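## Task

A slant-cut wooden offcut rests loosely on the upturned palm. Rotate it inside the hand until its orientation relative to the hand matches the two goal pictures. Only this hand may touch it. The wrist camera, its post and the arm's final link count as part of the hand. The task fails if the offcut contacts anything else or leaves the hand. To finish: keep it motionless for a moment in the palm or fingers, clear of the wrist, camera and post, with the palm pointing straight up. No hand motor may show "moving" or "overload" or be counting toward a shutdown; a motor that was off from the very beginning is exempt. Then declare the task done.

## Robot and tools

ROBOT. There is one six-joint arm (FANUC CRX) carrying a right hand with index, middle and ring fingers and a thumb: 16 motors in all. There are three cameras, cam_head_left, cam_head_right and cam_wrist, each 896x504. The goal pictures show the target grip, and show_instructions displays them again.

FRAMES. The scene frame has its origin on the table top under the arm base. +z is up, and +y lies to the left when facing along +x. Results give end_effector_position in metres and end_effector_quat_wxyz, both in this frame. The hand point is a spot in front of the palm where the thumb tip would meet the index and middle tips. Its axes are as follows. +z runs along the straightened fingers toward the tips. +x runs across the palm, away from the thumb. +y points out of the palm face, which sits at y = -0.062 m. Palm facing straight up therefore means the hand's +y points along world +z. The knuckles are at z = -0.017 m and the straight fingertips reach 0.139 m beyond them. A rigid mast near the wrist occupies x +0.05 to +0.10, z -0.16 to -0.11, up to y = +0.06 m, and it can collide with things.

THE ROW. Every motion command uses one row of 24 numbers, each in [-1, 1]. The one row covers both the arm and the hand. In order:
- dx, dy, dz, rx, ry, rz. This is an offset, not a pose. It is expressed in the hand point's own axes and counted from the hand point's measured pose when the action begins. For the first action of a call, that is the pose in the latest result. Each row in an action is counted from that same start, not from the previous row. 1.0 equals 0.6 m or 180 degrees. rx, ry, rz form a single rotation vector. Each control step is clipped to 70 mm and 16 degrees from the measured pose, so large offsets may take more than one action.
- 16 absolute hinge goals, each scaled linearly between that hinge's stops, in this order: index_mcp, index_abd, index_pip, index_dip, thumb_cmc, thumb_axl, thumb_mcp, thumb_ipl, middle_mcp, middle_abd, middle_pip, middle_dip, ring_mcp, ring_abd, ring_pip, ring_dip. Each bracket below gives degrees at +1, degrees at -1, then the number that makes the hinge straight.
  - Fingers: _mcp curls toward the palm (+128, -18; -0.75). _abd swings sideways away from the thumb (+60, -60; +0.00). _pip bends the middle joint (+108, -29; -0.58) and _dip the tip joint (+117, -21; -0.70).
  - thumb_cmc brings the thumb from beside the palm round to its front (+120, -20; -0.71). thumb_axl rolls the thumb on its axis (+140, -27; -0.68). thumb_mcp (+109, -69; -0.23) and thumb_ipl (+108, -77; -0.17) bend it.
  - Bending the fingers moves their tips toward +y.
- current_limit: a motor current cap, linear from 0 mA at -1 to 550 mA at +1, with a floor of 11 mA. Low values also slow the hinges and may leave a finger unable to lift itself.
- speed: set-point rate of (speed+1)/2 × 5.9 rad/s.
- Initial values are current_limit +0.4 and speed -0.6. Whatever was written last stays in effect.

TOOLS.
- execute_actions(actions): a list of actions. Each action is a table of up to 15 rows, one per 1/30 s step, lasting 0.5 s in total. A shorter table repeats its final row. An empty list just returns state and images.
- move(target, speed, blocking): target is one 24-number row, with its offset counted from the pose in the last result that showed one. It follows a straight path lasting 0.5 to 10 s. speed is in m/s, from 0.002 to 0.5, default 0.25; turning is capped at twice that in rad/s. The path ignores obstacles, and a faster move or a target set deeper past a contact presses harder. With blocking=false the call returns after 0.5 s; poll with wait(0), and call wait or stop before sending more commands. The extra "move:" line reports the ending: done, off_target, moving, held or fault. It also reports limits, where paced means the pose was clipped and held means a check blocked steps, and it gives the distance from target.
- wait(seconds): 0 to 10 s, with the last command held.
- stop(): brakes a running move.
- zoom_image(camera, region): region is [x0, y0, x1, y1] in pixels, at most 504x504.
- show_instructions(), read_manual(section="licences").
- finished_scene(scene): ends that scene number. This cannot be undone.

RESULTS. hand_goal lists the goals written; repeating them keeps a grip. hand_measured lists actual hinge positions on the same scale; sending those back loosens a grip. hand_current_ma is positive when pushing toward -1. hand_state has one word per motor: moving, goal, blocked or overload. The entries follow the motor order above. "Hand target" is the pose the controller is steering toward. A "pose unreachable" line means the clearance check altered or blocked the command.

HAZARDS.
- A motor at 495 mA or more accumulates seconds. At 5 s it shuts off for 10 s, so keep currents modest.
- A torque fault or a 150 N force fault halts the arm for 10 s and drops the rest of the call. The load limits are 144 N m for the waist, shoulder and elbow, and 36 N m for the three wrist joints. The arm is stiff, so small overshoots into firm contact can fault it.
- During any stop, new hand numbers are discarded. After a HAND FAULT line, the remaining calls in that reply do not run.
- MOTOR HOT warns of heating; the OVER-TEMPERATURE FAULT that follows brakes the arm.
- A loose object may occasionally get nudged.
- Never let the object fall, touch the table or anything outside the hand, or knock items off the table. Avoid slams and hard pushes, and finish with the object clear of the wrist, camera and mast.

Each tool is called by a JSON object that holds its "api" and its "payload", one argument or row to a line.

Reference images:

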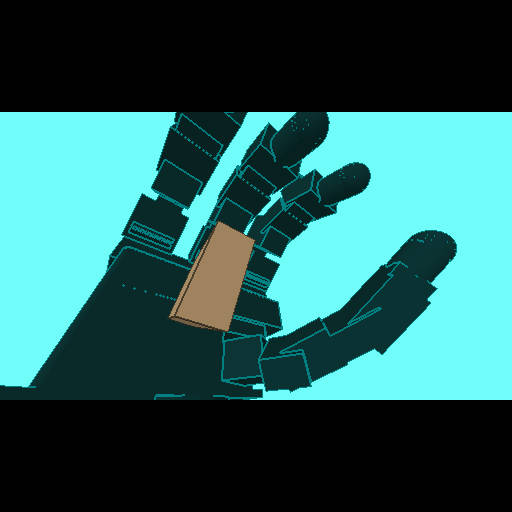

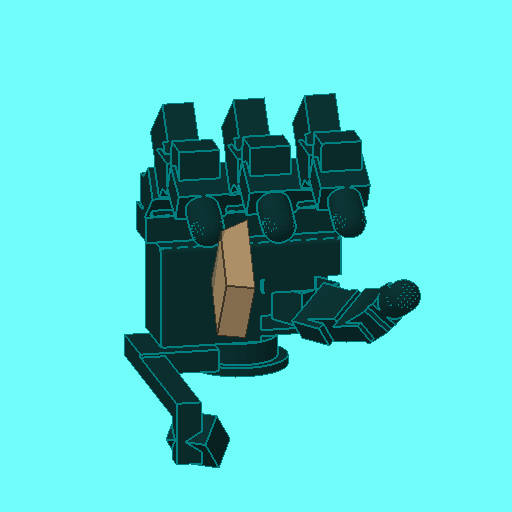

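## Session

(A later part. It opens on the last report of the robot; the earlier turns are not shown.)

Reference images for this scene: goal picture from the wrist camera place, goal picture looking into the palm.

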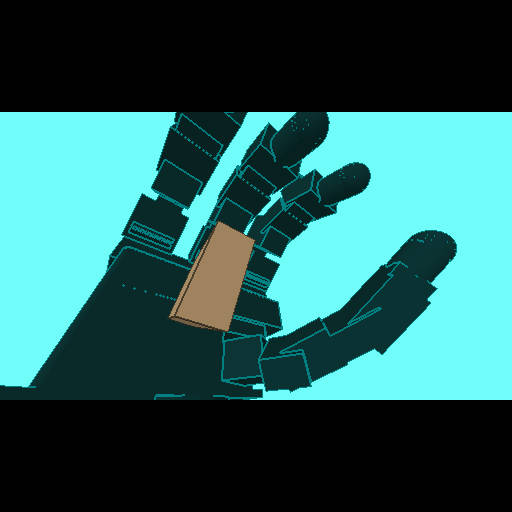

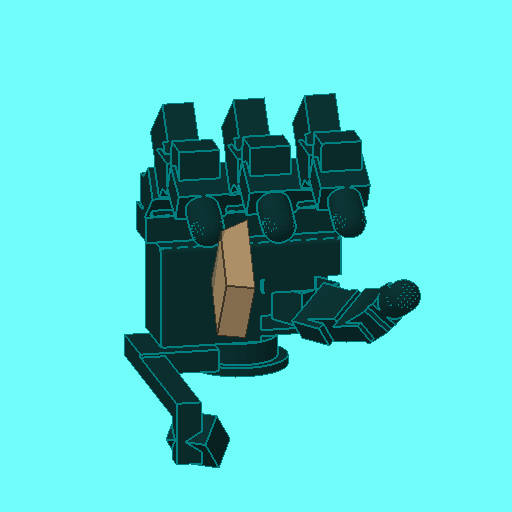

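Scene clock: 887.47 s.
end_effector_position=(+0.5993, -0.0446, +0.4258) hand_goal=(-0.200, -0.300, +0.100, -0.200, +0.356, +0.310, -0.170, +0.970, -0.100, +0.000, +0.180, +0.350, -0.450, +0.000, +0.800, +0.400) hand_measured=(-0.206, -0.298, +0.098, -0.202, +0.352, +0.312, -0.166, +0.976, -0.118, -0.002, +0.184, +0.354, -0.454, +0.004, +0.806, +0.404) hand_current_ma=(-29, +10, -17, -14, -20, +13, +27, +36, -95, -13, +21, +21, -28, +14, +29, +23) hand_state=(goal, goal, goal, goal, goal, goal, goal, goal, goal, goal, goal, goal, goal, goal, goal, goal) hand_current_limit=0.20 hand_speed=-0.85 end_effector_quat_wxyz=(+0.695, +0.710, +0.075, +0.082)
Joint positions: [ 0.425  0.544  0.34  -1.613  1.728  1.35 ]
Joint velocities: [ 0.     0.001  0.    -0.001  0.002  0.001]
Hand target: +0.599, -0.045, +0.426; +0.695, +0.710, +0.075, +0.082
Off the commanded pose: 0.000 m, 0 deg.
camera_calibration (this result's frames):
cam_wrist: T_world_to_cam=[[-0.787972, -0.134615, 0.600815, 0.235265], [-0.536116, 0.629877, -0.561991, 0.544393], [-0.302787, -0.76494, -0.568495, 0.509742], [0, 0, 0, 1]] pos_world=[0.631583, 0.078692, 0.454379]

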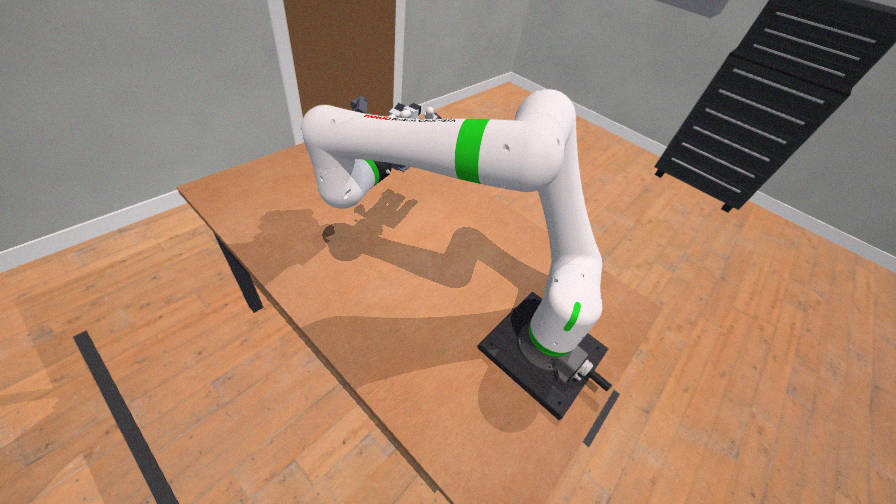

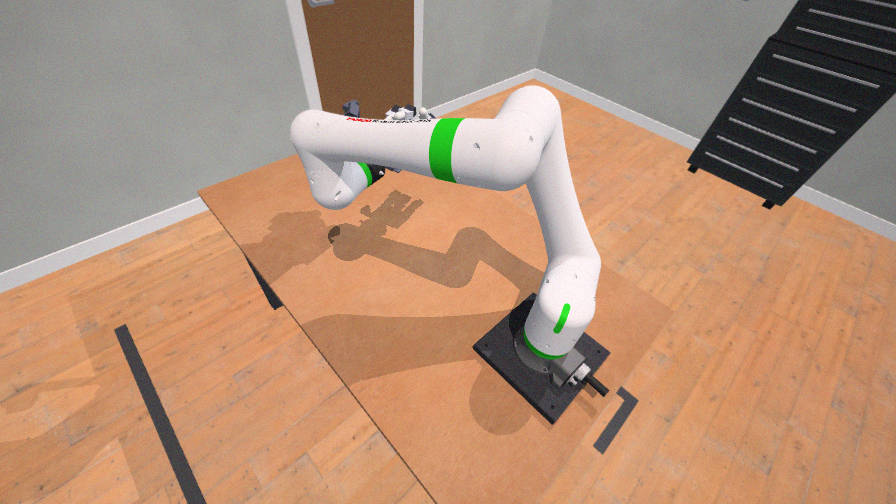

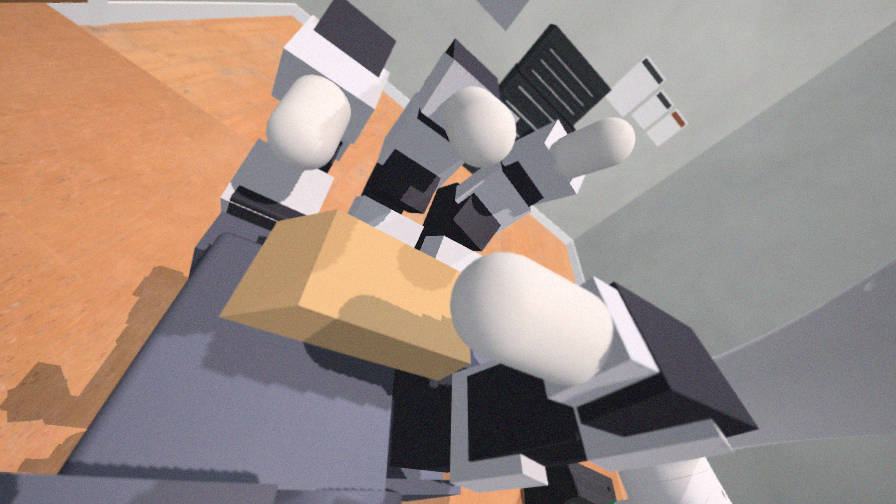

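{"api": "execute_actions", "payload": {
  "actions": [
    [[0,0,0,0,0,0,-0.2,-0.3,0.1,-0.2,0,0.42,0.37,0.97,-0.55,0.0,0.5,0.55,-0.45,0,0.8,0.4,0.2,-0.5]],
    [[0,0,0,0,0,0,-0.2,-0.3,0.1,-0.2,-0.55,0.42,0.83,0.97,-0.55,0.3,0.95,0.565,-0.45,0,0.8,0.4,0.2,-0.5]],
    [[0,0,0,0,0,0,-0.2,-0.3,0.1,-0.2,-0.55,0.32,0.83,0.97,-0.4,0.3,0.95,0.565,-0.45,0,0.8,0.4,0.2,-0.7]]
  ]
}}

Scene clock: 937.70 s.
end_effector_position=(+0.5993, -0.0446, +0.4258) hand_goal=(-0.200, -0.300, +0.100, -0.200, -0.550, +0.320, +0.830, +0.970, -0.400, +0.300, +0.950, +0.564, -0.450, +0.000, +0.800, +0.400) hand_measured=(-0.206, -0.298, +0.098, -0.202, -0.550, +0.322, +0.830, +0.974, -0.418, +0.298, +0.950, +0.562, -0.454, +0.004, +0.806, +0.404) hand_current_ma=(-29, +10, -17, -14, +2, +11, +3, +33, -100, -14, -5, -11, -28, +14, +29, +23) hand_state=(goal, goal, goal, goal, goal, goal, goal, goal, goal, goal, goal, goal, goal, goal, goal, goal) hand_current_limit=0.20 hand_speed=-0.70 end_effector_quat_wxyz=(+0.695, +0.710, +0.075, +0.082)
Joint positions: [ 0.425  0.544  0.34  -1.613  1.728  1.35 ]
Joint velocities: [ 0.    -0.     0.    -0.     0.     0.001]
Hand target: +0.599, -0.045, +0.426; +0.695, +0.710, +0.075, +0.082
Off the commanded pose: 0.000 m, 0 deg.
camera_calibration (this result's frames):
cam_wrist: T_world_to_cam=[[-0.787972, -0.134615, 0.600815, 0.235265], [-0.536115, 0.629878, -0.561992, 0.544393], [-0.302787, -0.76494, -0.568495, 0.509743], [0, 0, 0, 1]] pos_world=[0.631583, 0.078692, 0.45438]

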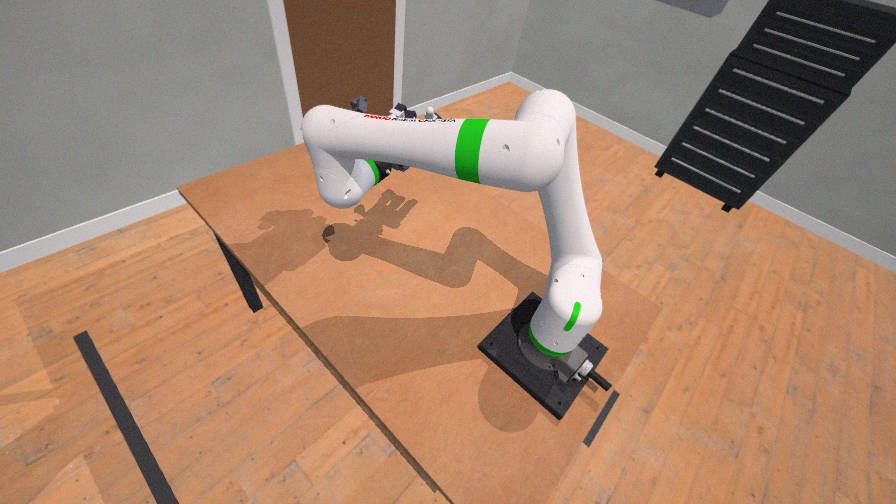

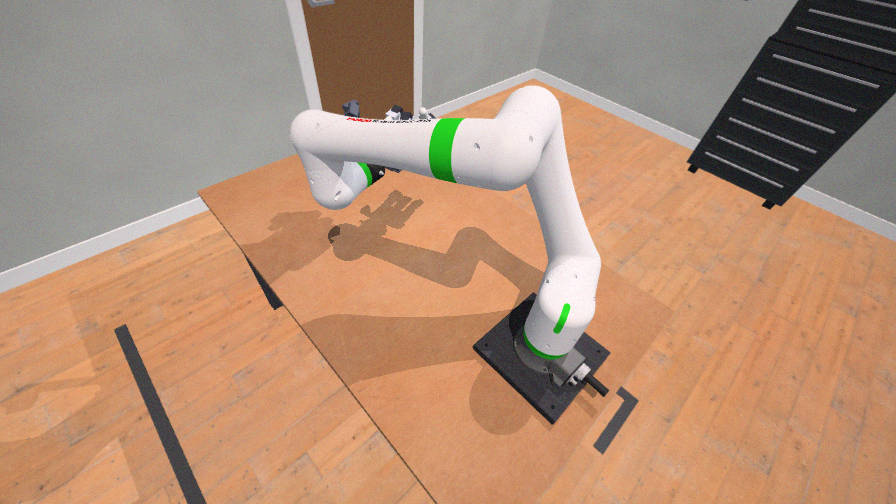

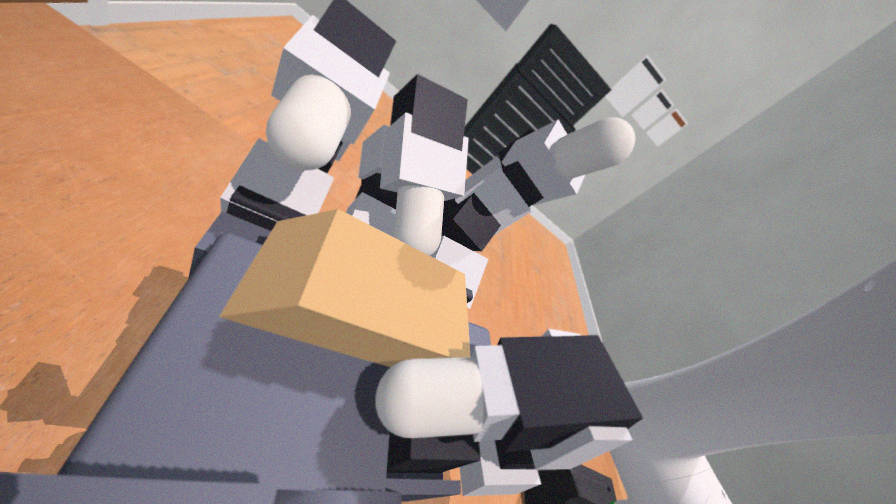

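{"api": "execute_actions", "payload": {
  "actions": [
    [[0,0,0,0,0,0,-0.2,-0.3,0.1,-0.2,-0.55,0.28,0.83,0.97,-0.36,0.3,0.95,0.64,-0.45,0,0.8,0.4,0.2,-0.8]],
    [[0,0,0,0,0,0,-0.2,-0.3,0.1,-0.2,-0.55,0.24,0.83,0.97,-0.27,0.3,0.95,0.64,-0.45,0,0.8,0.4,0.2,-0.8]],
    [[0,0,0,0,0,0,-0.2,-0.3,0.1,-0.2,-0.55,0.24,0.83,0.97,-0.27,0.3,0.95,0.64,-0.45,0,0.8,0.4,0.2,-0.8]]
  ]
}}

Scene clock: 964.23 s.
end_effector_position=(+0.5993, -0.0446, +0.4258) hand_goal=(-0.200, -0.300, +0.100, -0.200, -0.550, +0.240, +0.830, +0.970, -0.270, +0.300, +0.950, +0.640, -0.450, +0.000, +0.800, +0.400) hand_measured=(-0.206, -0.298, +0.098, -0.202, -0.550, +0.242, +0.830, +0.974, -0.286, +0.298, +0.950, +0.638, -0.454, +0.004, +0.806, +0.404) hand_current_ma=(-29, +10, -17, -14, +2, +12, +2, +28, -90, -13, -3, -12, -28, +14, +29, +23) hand_state=(goal, goal, goal, goal, goal, goal, goal, goal, goal, goal, goal, goal, goal, goal, goal, goal) hand_current_limit=0.20 hand_speed=-0.80 end_effector_quat_wxyz=(+0.695, +0.710, +0.075, +0.082)
Joint positions: [ 0.425  0.544  0.34  -1.613  1.728  1.35 ]
Joint velocities: [ 0.     0.    -0.    -0.002 -0.001  0.   ]
Hand target: +0.599, -0.045, +0.426; +0.695, +0.710, +0.075, +0.082
Off the commanded pose: 0.000 m, 0 deg.
camera_calibration (this result's frames):
cam_wrist: T_world_to_cam=[[-0.787972, -0.134615, 0.600815, 0.235265], [-0.536116, 0.629877, -0.561992, 0.544393], [-0.302787, -0.76494, -0.568495, 0.509743], [0, 0, 0, 1]] pos_world=[0.631583, 0.0786921, 0.454379]

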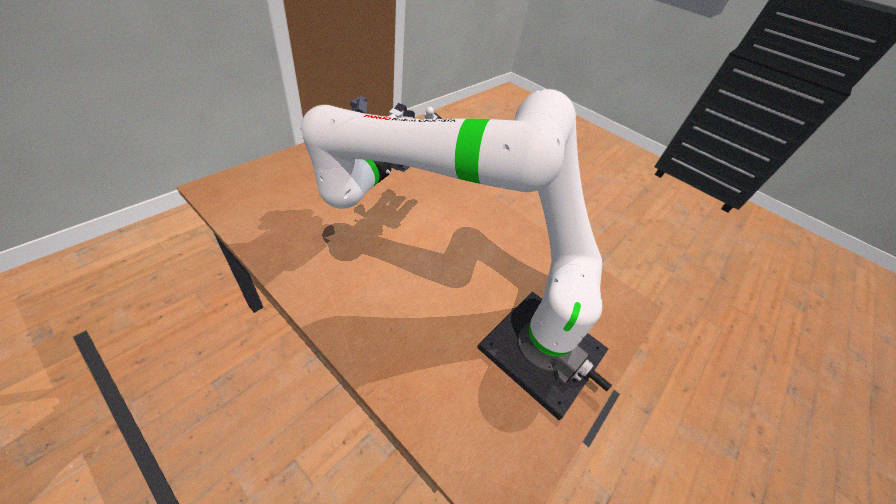

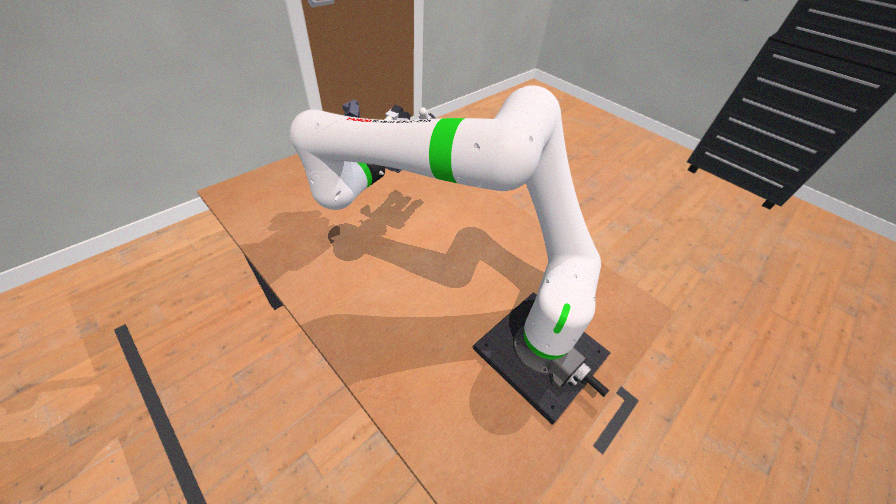

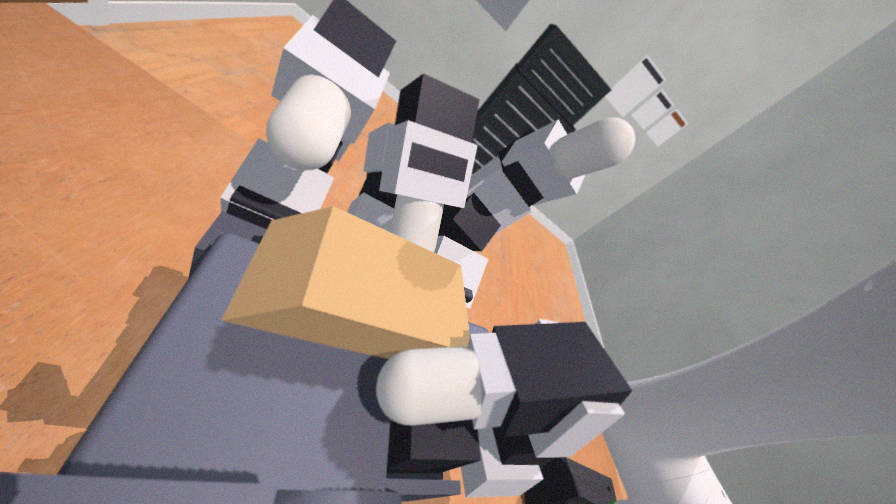

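{"api": "execute_actions", "payload": {
  "actions": [
    [[0,0,0,0,0,0,-0.2,-0.3,0.1,-0.2,-0.55,0.22,0.83,0.97,-0.21,0.3,0.95,0.62,-0.45,0,0.8,0.4,0.2,-0.8]],
    [[0,0,0,0,0,0,-0.2,-0.3,0.1,-0.2,-0.55,0.22,0.83,0.97,-0.21,0.3,0.95,0.62,-0.45,0,0.8,0.4,0.2,-0.8]]
  ]
}}

Scene clock: 984.10 s.
end_effector_position=(+0.5993, -0.0446, +0.4258) hand_goal=(-0.200, -0.300, +0.100, -0.200, -0.550, +0.220, +0.830, +0.970, -0.210, +0.300, +0.950, +0.620, -0.450, +0.000, +0.800, +0.400) hand_measured=(-0.206, -0.298, +0.098, -0.202, -0.556, +0.230, +0.828, +0.974, -0.258, +0.298, +0.948, +0.628, -0.454, +0.004, +0.806, +0.404) hand_current_ma=(-29, +10, -17, -14, -29, +69, -12, +21, -260, -13, -10, +47, -28, +14, +29, +23) hand_state=(goal, goal, goal, goal, goal, goal, goal, goal, blocked, goal, goal, goal, goal, goal, goal, goal) hand_current_limit=0.20 hand_speed=-0.80 end_effector_quat_wxyz=(+0.695, +0.710, +0.075, +0.082)
Joint positions: [ 0.425  0.544  0.34  -1.613  1.728  1.35 ]
Joint velocities: [-0.     0.     0.     0.    -0.     0.001]
Hand target: +0.599, -0.045, +0.426; +0.695, +0.710, +0.075, +0.082
Off the commanded pose: 0.000 m, 0 deg.
camera_calibration (this result's frames):
cam_wrist: T_world_to_cam=[[-0.787972, -0.134615, 0.600815, 0.235265], [-0.536115, 0.629878, -0.561992, 0.544393], [-0.302787, -0.76494, -0.568495, 0.509743], [0, 0, 0, 1]] pos_world=[0.631583, 0.078692, 0.45438]

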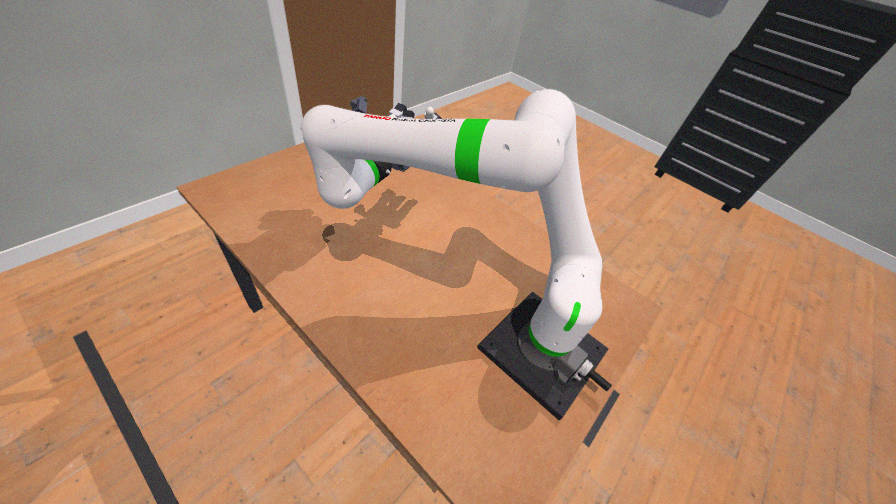

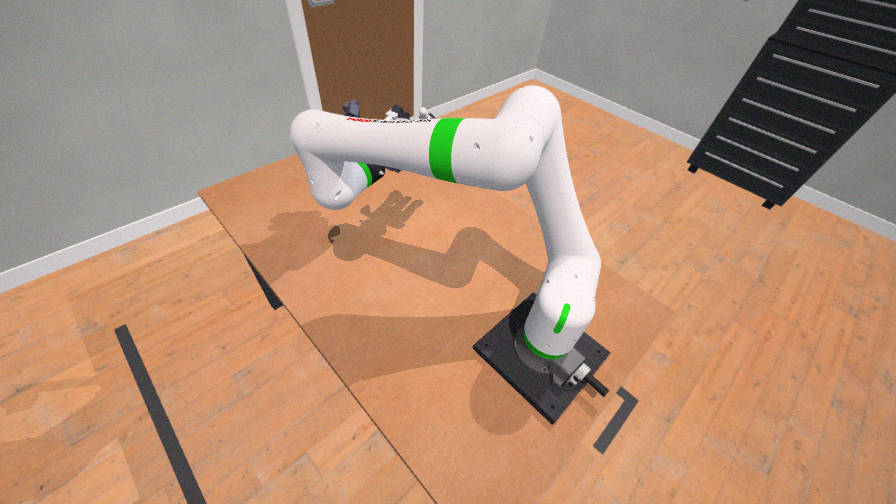

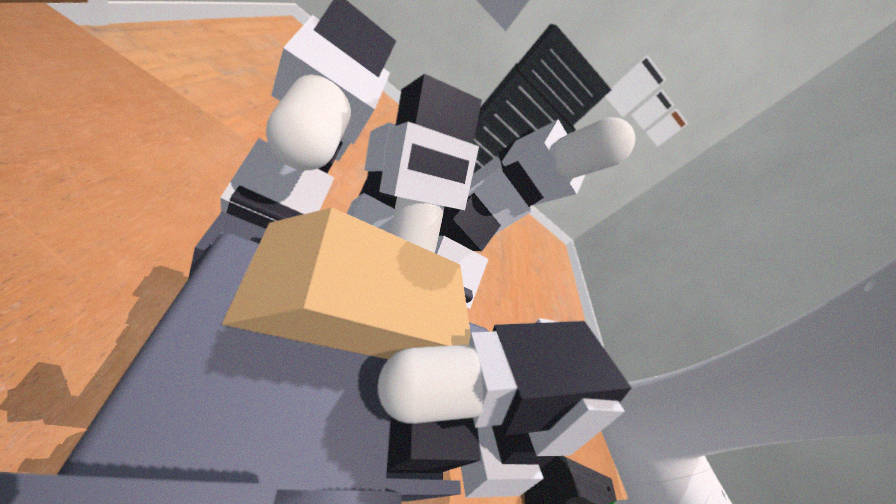

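{"api": "execute_actions", "payload": {
  "actions": [
    [[0,0,0,0,0,0,-0.2,-0.3,0.1,-0.2,-0.45,0.25,0.74,0.97,-0.24,0.3,0.88,0.59,-0.45,0,0.8,0.4,0.2,-0.85]],
    [[0,0,0,0,0,0,-0.2,-0.3,0.1,-0.2,-0.357,0.275,0.65,0.97,-0.255,0.3,0.79,0.56,-0.45,0,0.8,0.4,0.2,-0.85]],
    [[0,0,0,0,0,0,-0.2,-0.3,0.1,-0.2,-0.25,0.29,0.54,0.97,-0.25,0.3,0.69,0.55,-0.45,0,0.8,0.4,0.2,-0.85]],
    [[0,0,0,0,0,0,-0.2,-0.3,0.1,-0.2,-0.143,0.30,0.427,0.97,-0.235,0.3,0.6,0.545,-0.45,0,0.8,0.4,0.2,-0.85]]
  ]
}}

Scene clock: 1007.53 s.
end_effector_position=(+0.5993, -0.0446, +0.4258) hand_goal=(-0.200, -0.300, +0.100, -0.200, -0.144, +0.300, +0.426, +0.970, -0.236, +0.300, +0.600, +0.544, -0.450, +0.000, +0.800, +0.400) hand_measured=(-0.206, -0.298, +0.098, -0.202, -0.148, +0.312, +0.436, +0.974, -0.278, +0.300, +0.602, +0.560, -0.454, +0.004, +0.806, +0.404) hand_current_ma=(-29, +10, -17, -14, -22, +82, +58, +21, -224, +1, +12, +76, -28, +14, +29, +23) hand_state=(goal, goal, goal, goal, goal, goal, moving, goal, blocked, goal, goal, goal, goal, goal, goal, goal) hand_current_limit=0.20 hand_speed=-0.85 end_effector_quat_wxyz=(+0.695, +0.710, +0.075, +0.082)
Joint positions: [ 0.425  0.544  0.34  -1.613  1.728  1.35 ]
Joint velocities: [ 0.     0.001 -0.     0.    -0.001  0.001]
Hand target: +0.599, -0.045, +0.426; +0.695, +0.710, +0.075, +0.082
Off the commanded pose: 0.000 m, 0 deg.
camera_calibration (this result's frames):
cam_wrist: T_world_to_cam=[[-0.787972, -0.134615, 0.600815, 0.235265], [-0.536115, 0.629878, -0.561992, 0.544393], [-0.302787, -0.76494, -0.568495, 0.509743], [0, 0, 0, 1]] pos_world=[0.631583, 0.078692, 0.45438]

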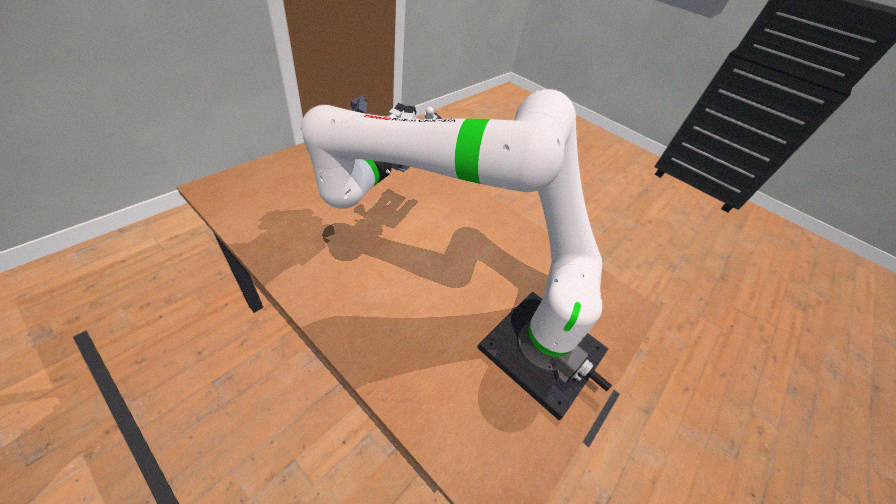

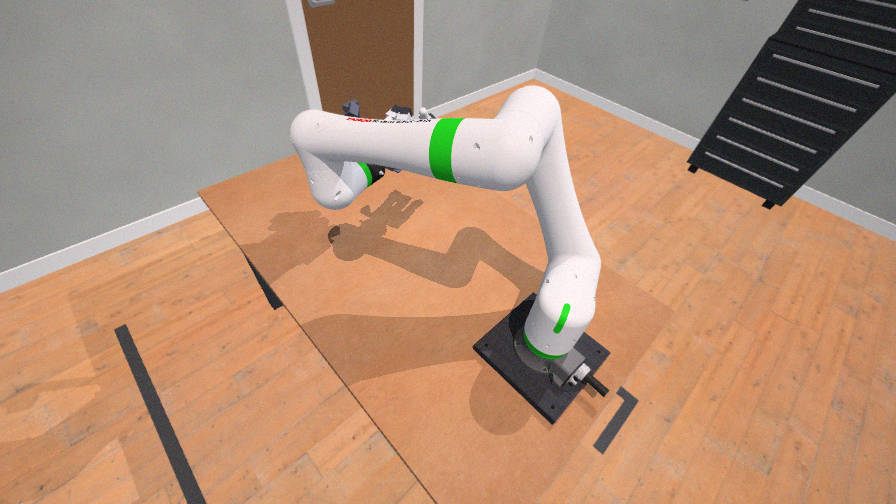

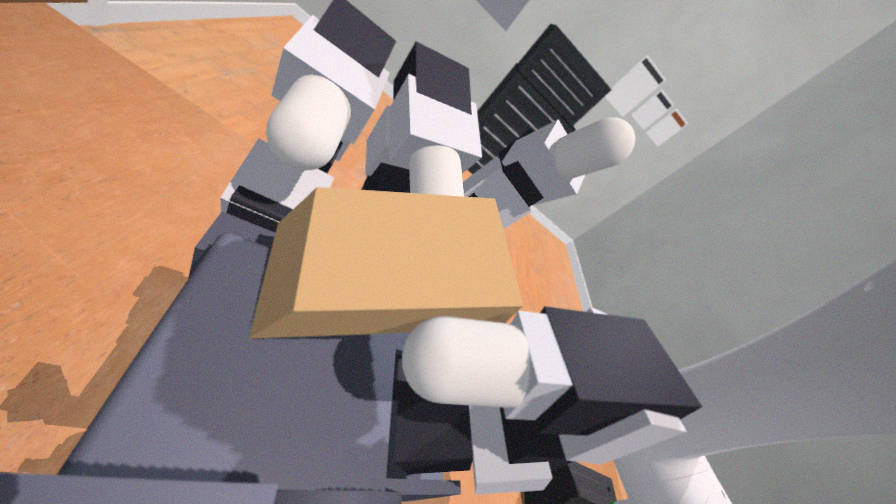

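Pivoting well; continuing the lift.

{"api": "execute_actions", "payload": {
  "actions": [
    [[0,0,0,0,0,0,-0.2,-0.3,0.1,-0.2,-0.04,0.30,0.30,0.97,-0.21,0.3,0.51,0.53,-0.45,0,0.8,0.4,0.2,-0.85]],
    [[0,0,0,0,0,0,-0.2,-0.3,0.1,-0.2,0.07,0.305,0.18,0.97,-0.18,0.3,0.42,0.505,-0.45,0,0.8,0.4,0.2,-0.85]],
    [[0,0,0,0,0,0,-0.2,-0.3,0.1,-0.2,0.143,0.305,0.09,0.97,-0.16,0.3,0.36,0.475,-0.45,0,0.8,0.4,0.2,-0.85]]
  ]
}}

Scene clock: 1017.33 s.
end_effector_position=(+0.5993, -0.0446, +0.4258) hand_goal=(-0.200, -0.300, +0.100, -0.200, +0.142, +0.304, +0.090, +0.970, -0.160, +0.300, +0.360, +0.474, -0.450, +0.000, +0.800, +0.400) hand_measured=(-0.206, -0.298, +0.098, -0.202, +0.140, +0.316, +0.100, +0.974, -0.210, +0.300, +0.356, +0.482, -0.454, +0.004, +0.806, +0.404) hand_current_ma=(-29, +10, -17, -14, -7, +84, +65, +21, -271, +1, -21, +39, -28, +14, +29, +23) hand_state=(goal, goal, goal, goal, goal, goal, goal, goal, blocked, goal, goal, goal, goal, goal, goal, goal) hand_current_limit=0.20 hand_speed=-0.85 end_effector_quat_wxyz=(+0.695, +0.710, +0.075, +0.082)
Joint positions: [ 0.425  0.544  0.34  -1.613  1.728  1.35 ]
Joint velocities: [-0.    -0.    -0.    -0.001 -0.001  0.001]
Hand target: +0.599, -0.045, +0.426; +0.695, +0.710, +0.075, +0.082
Off the commanded pose: 0.000 m, 0 deg.
camera_calibration (this result's frames):
cam_wrist: T_world_to_cam=[[-0.787972, -0.134615, 0.600815, 0.235265], [-0.536115, 0.629878, -0.561992, 0.544393], [-0.302787, -0.76494, -0.568495, 0.509743], [0, 0, 0, 1]] pos_world=[0.631583, 0.078692, 0.454379]

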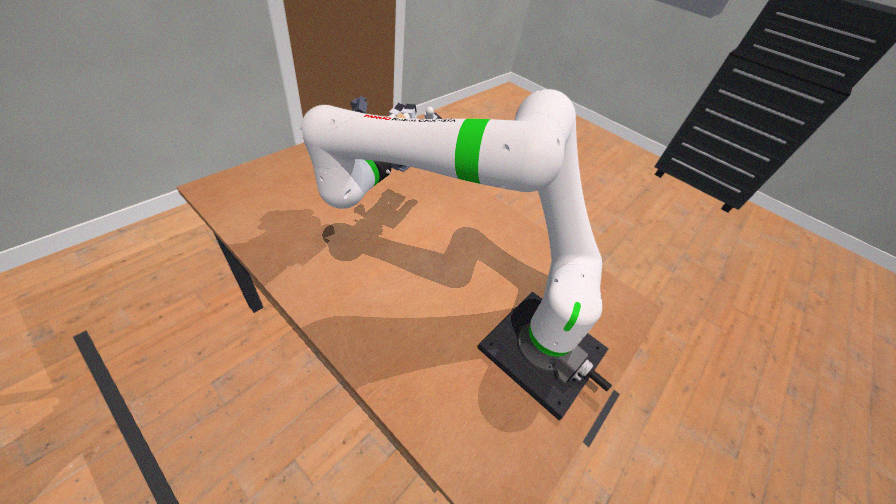

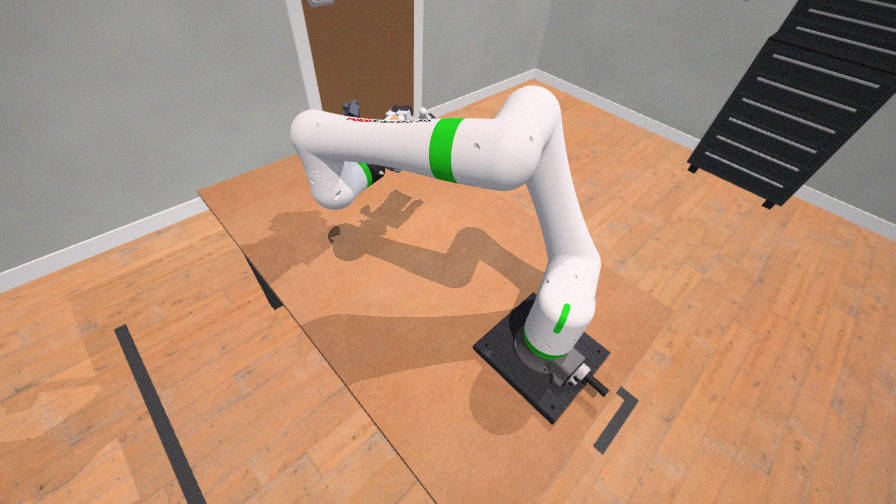

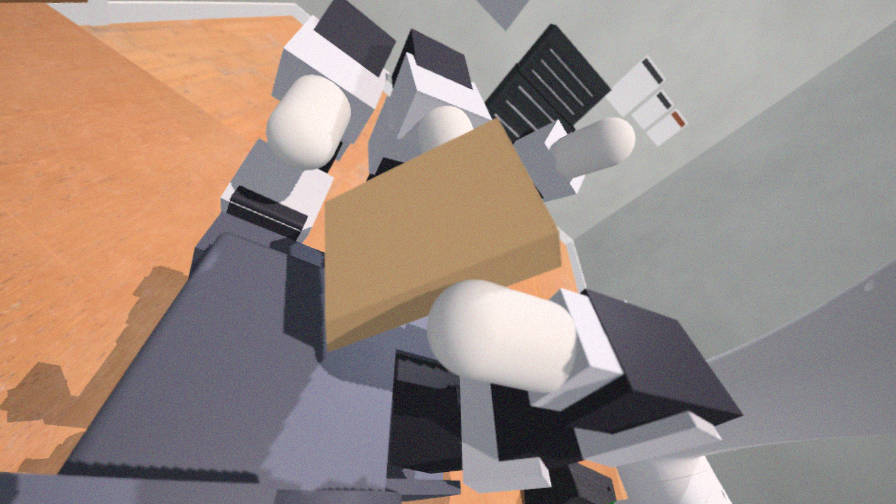

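{"api": "execute_actions", "payload": {
  "actions": [
    [[0,0,0,0,0,0,-0.2,-0.3,0.1,-0.2,0.2,0.30,0.02,0.97,-0.135,0.3,0.30,0.445,-0.45,0,0.8,0.4,0.2,-0.85]],
    [[0,0,0,0,0,0,-0.2,-0.3,0.1,-0.2,0.25,0.30,-0.04,0.97,-0.11,0.3,0.24,0.42,-0.45,0,0.8,0.4,0.2,-0.85]]
  ]
}}

Scene clock: 1035.80 s.
end_effector_position=(+0.5993, -0.0446, +0.4258) hand_goal=(-0.200, -0.300, +0.100, -0.200, +0.250, +0.300, -0.040, +0.970, -0.110, +0.300, +0.240, +0.420, -0.450, +0.000, +0.800, +0.400) hand_measured=(-0.206, -0.298, +0.098, -0.202, +0.248, +0.316, -0.032, +0.974, -0.156, +0.300, +0.238, +0.424, -0.454, +0.004, +0.806, +0.404) hand_current_ma=(-29, +10, -17, -14, -10, +111, +54, +21, -248, +1, -14, +20, -28, +14, +29, +23) hand_state=(goal, goal, goal, goal, goal, goal, goal, goal, blocked, goal, goal, goal, goal, goal, goal, goal) hand_current_limit=0.20 hand_speed=-0.85 end_effector_quat_wxyz=(+0.695, +0.710, +0.075, +0.082)
Joint positions: [ 0.425  0.544  0.34  -1.613  1.728  1.35 ]
Joint velocities: [ 0.     0.001  0.    -0.001 -0.001 -0.   ]
Hand target: +0.599, -0.045, +0.426; +0.695, +0.710, +0.075, +0.082
Off the commanded pose: 0.000 m, 0 deg.
camera_calibration (this result's frames):
cam_wrist: T_world_to_cam=[[-0.787972, -0.134615, 0.600815, 0.235265], [-0.536116, 0.629877, -0.561991, 0.544393], [-0.302787, -0.76494, -0.568495, 0.509743], [0, 0, 0, 1]] pos_world=[0.631583, 0.078692, 0.454379]

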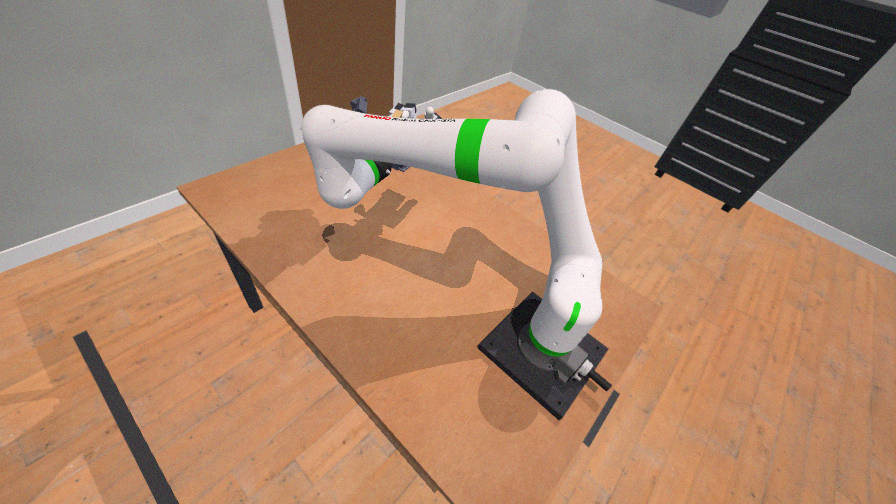

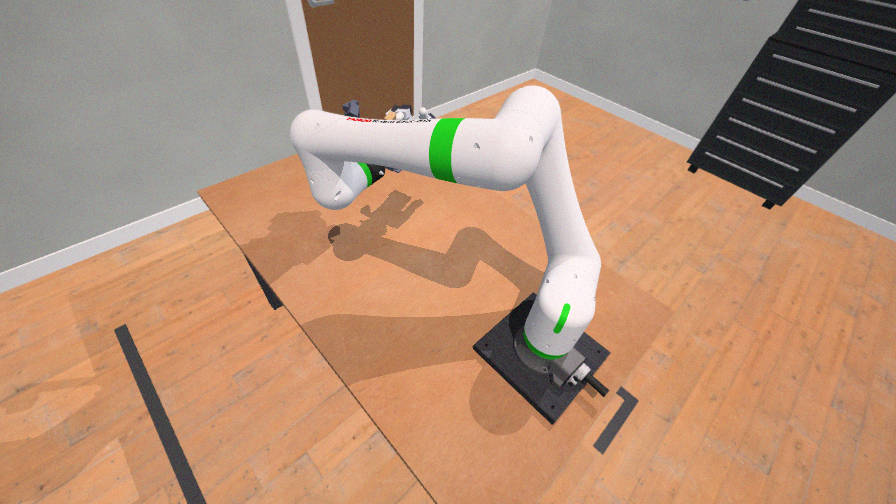

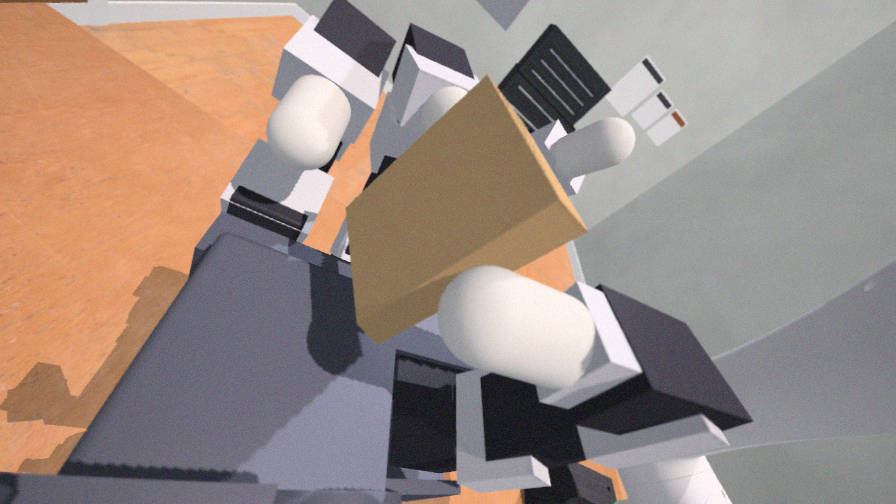

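{"api": "execute_actions", "payload": {
  "actions": [
    [[0,0,0,0,0,0,-0.2,-0.3,0.1,-0.2,0.25,0.305,-0.04,0.97,-0.07,0.2,0.18,0.37,-0.45,0,0.8,0.4,0.2,-0.85]],
    [[0,0,0,0,0,0,-0.2,-0.3,0.1,-0.2,0.25,0.31,-0.04,0.97,-0.03,0.12,0.124,0.32,-0.45,0,0.8,0.4,0.2,-0.85]]
  ]
}}

Scene clock: 1060.43 s.
end_effector_position=(+0.5993, -0.0446, +0.4258) hand_goal=(-0.200, -0.300, +0.100, -0.200, +0.250, +0.310, -0.040, +0.970, -0.030, +0.120, +0.124, +0.320, -0.450, +0.000, +0.800, +0.400) hand_measured=(-0.206, -0.298, +0.098, -0.202, +0.248, +0.316, -0.032, +0.974, -0.072, +0.124, +0.122, +0.322, -0.454, +0.004, +0.806, +0.404) hand_current_ma=(-29, +10, -17, -14, -10, +43, +54, +21, -225, +15, -14, +11, -28, +14, +29, +23) hand_state=(goal, goal, goal, goal, goal, goal, goal, goal, blocked, goal, goal, goal, goal, goal, goal, goal) hand_current_limit=0.20 hand_speed=-0.85 end_effector_quat_wxyz=(+0.695, +0.710, +0.075, +0.082)
Joint positions: [ 0.425  0.544  0.34  -1.613  1.728  1.35 ]
Joint velocities: [ 0.     0.001 -0.001  0.001 -0.001  0.001]
Hand target: +0.599, -0.045, +0.426; +0.695, +0.710, +0.075, +0.082
Off the commanded pose: 0.000 m, 0 deg.
camera_calibration (this result's frames):
cam_wrist: T_world_to_cam=[[-0.787972, -0.134615, 0.600815, 0.235265], [-0.536115, 0.629878, -0.561991, 0.544393], [-0.302787, -0.76494, -0.568495, 0.509743], [0, 0, 0, 1]] pos_world=[0.631583, 0.0786919, 0.454379]

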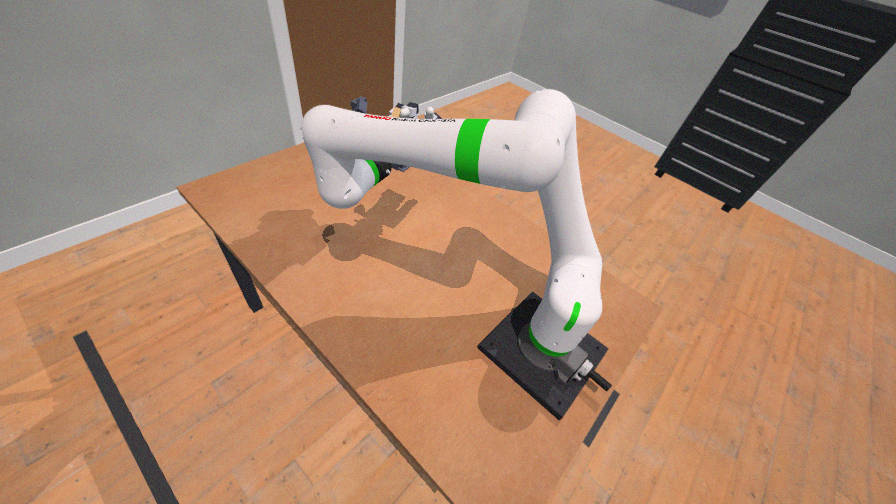

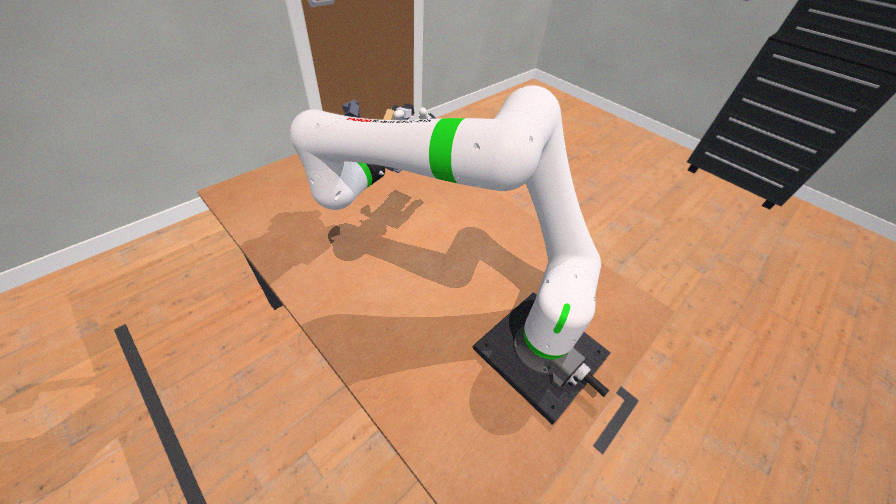

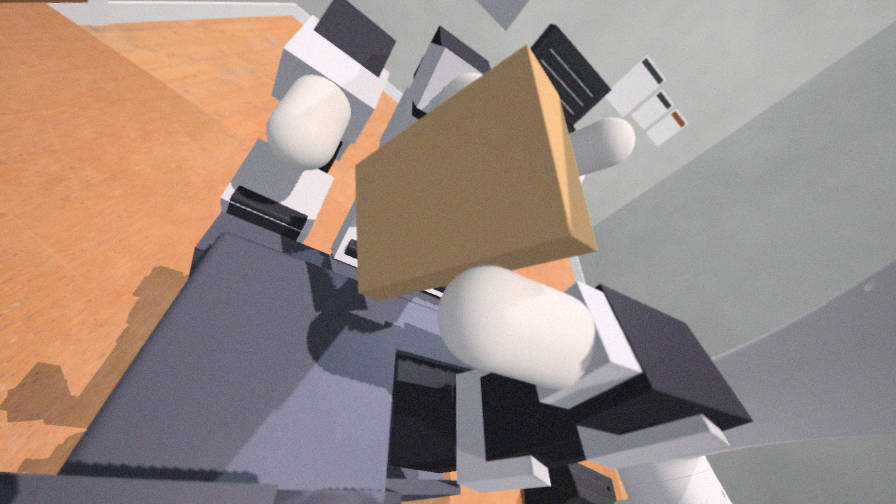

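{"api": "execute_actions", "payload": {
  "actions": [
    [[0,0,0,0,0,0,-0.2,-0.4,0.1,-0.2,0.31,0.30,-0.075,0.97,-0.025,-0.05,0.124,0.32,-0.45,0,0.8,0.4,0.2,-0.85]],
    [[0,0,0,0,0,0,-0.2,-0.4,0.1,-0.2,0.37,0.295,-0.11,0.97,-0.02,-0.22,0.124,0.32,-0.45,0,0.8,0.4,0.2,-0.85]]
  ]
}}

Scene clock: 1095.73 s.
end_effector_position=(+0.5993, -0.0446, +0.4258) hand_goal=(-0.200, -0.400, +0.100, -0.200, +0.370, +0.294, -0.110, +0.970, -0.020, -0.220, +0.124, +0.320, -0.450, +0.000, +0.800, +0.400) hand_measured=(-0.206, -0.398, +0.098, -0.202, +0.372, +0.308, -0.100, +0.974, -0.062, -0.216, +0.120, +0.322, -0.454, +0.004, +0.806, +0.404) hand_current_ma=(-29, +9, -17, -14, +5, +96, +69, +21, -228, +7, -25, +8, -28, +14, +29, +23) hand_state=(goal, goal, goal, goal, goal, goal, goal, goal, blocked, moving, goal, goal, goal, goal, goal, goal) hand_current_limit=0.20 hand_speed=-0.85 end_effector_quat_wxyz=(+0.695, +0.710, +0.075, +0.082)
Joint positions: [ 0.425  0.544  0.34  -1.613  1.728  1.35 ]
Joint velocities: [-0.    -0.     0.     0.002  0.001 -0.   ]
Hand target: +0.599, -0.045, +0.426; +0.695, +0.710, +0.075, +0.082
Off the commanded pose: 0.000 m, 0 deg.
camera_calibration (this result's frames):
cam_wrist: T_world_to_cam=[[-0.787972, -0.134615, 0.600815, 0.235265], [-0.536115, 0.629878, -0.561992, 0.544393], [-0.302787, -0.76494, -0.568495, 0.509743], [0, 0, 0, 1]] pos_world=[0.631583, 0.078692, 0.454379]

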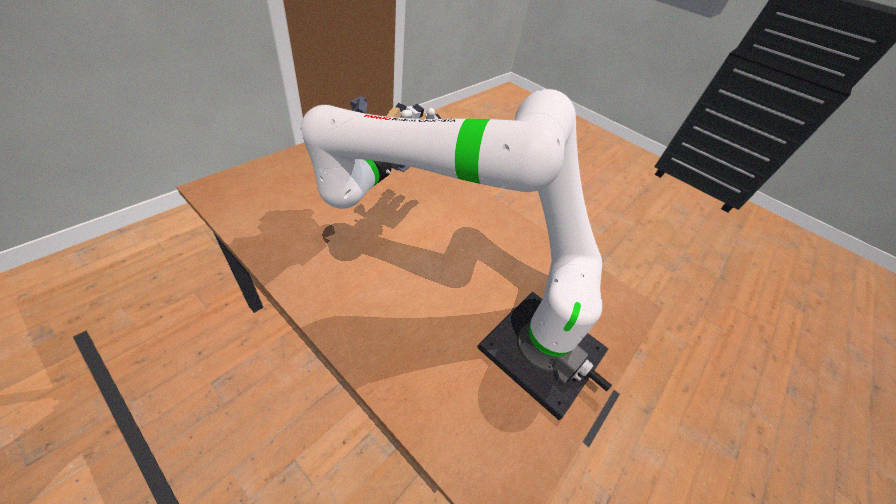

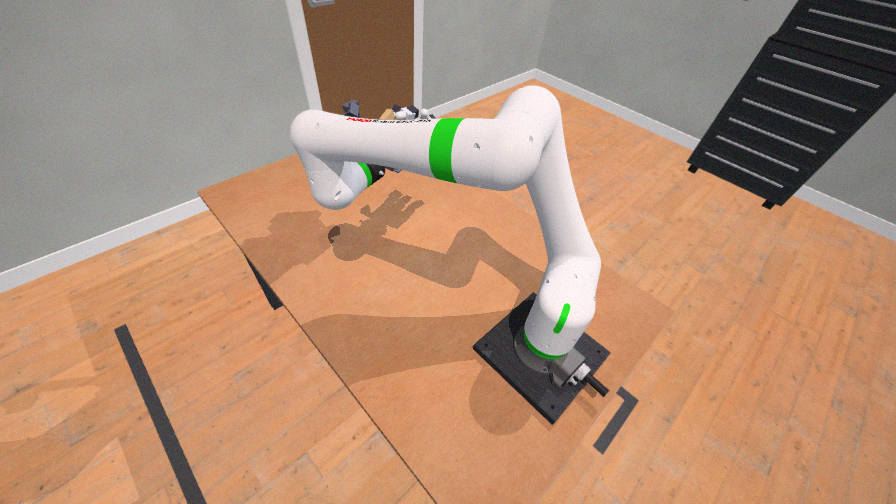

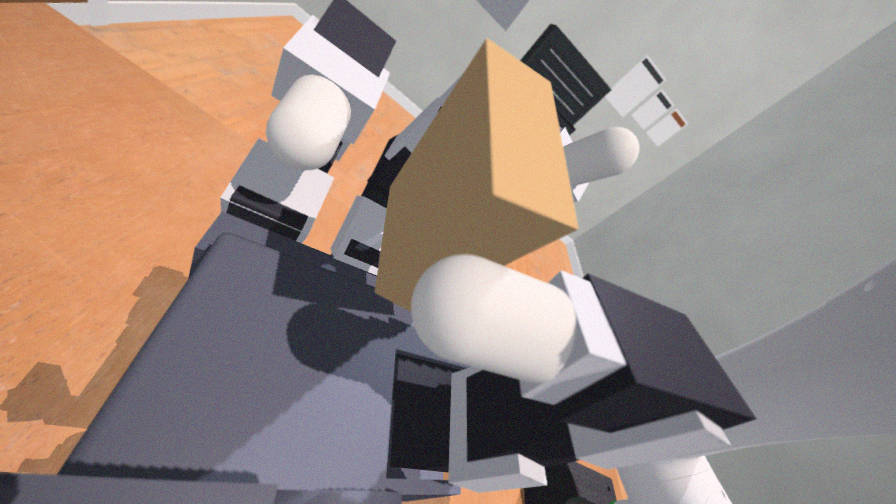

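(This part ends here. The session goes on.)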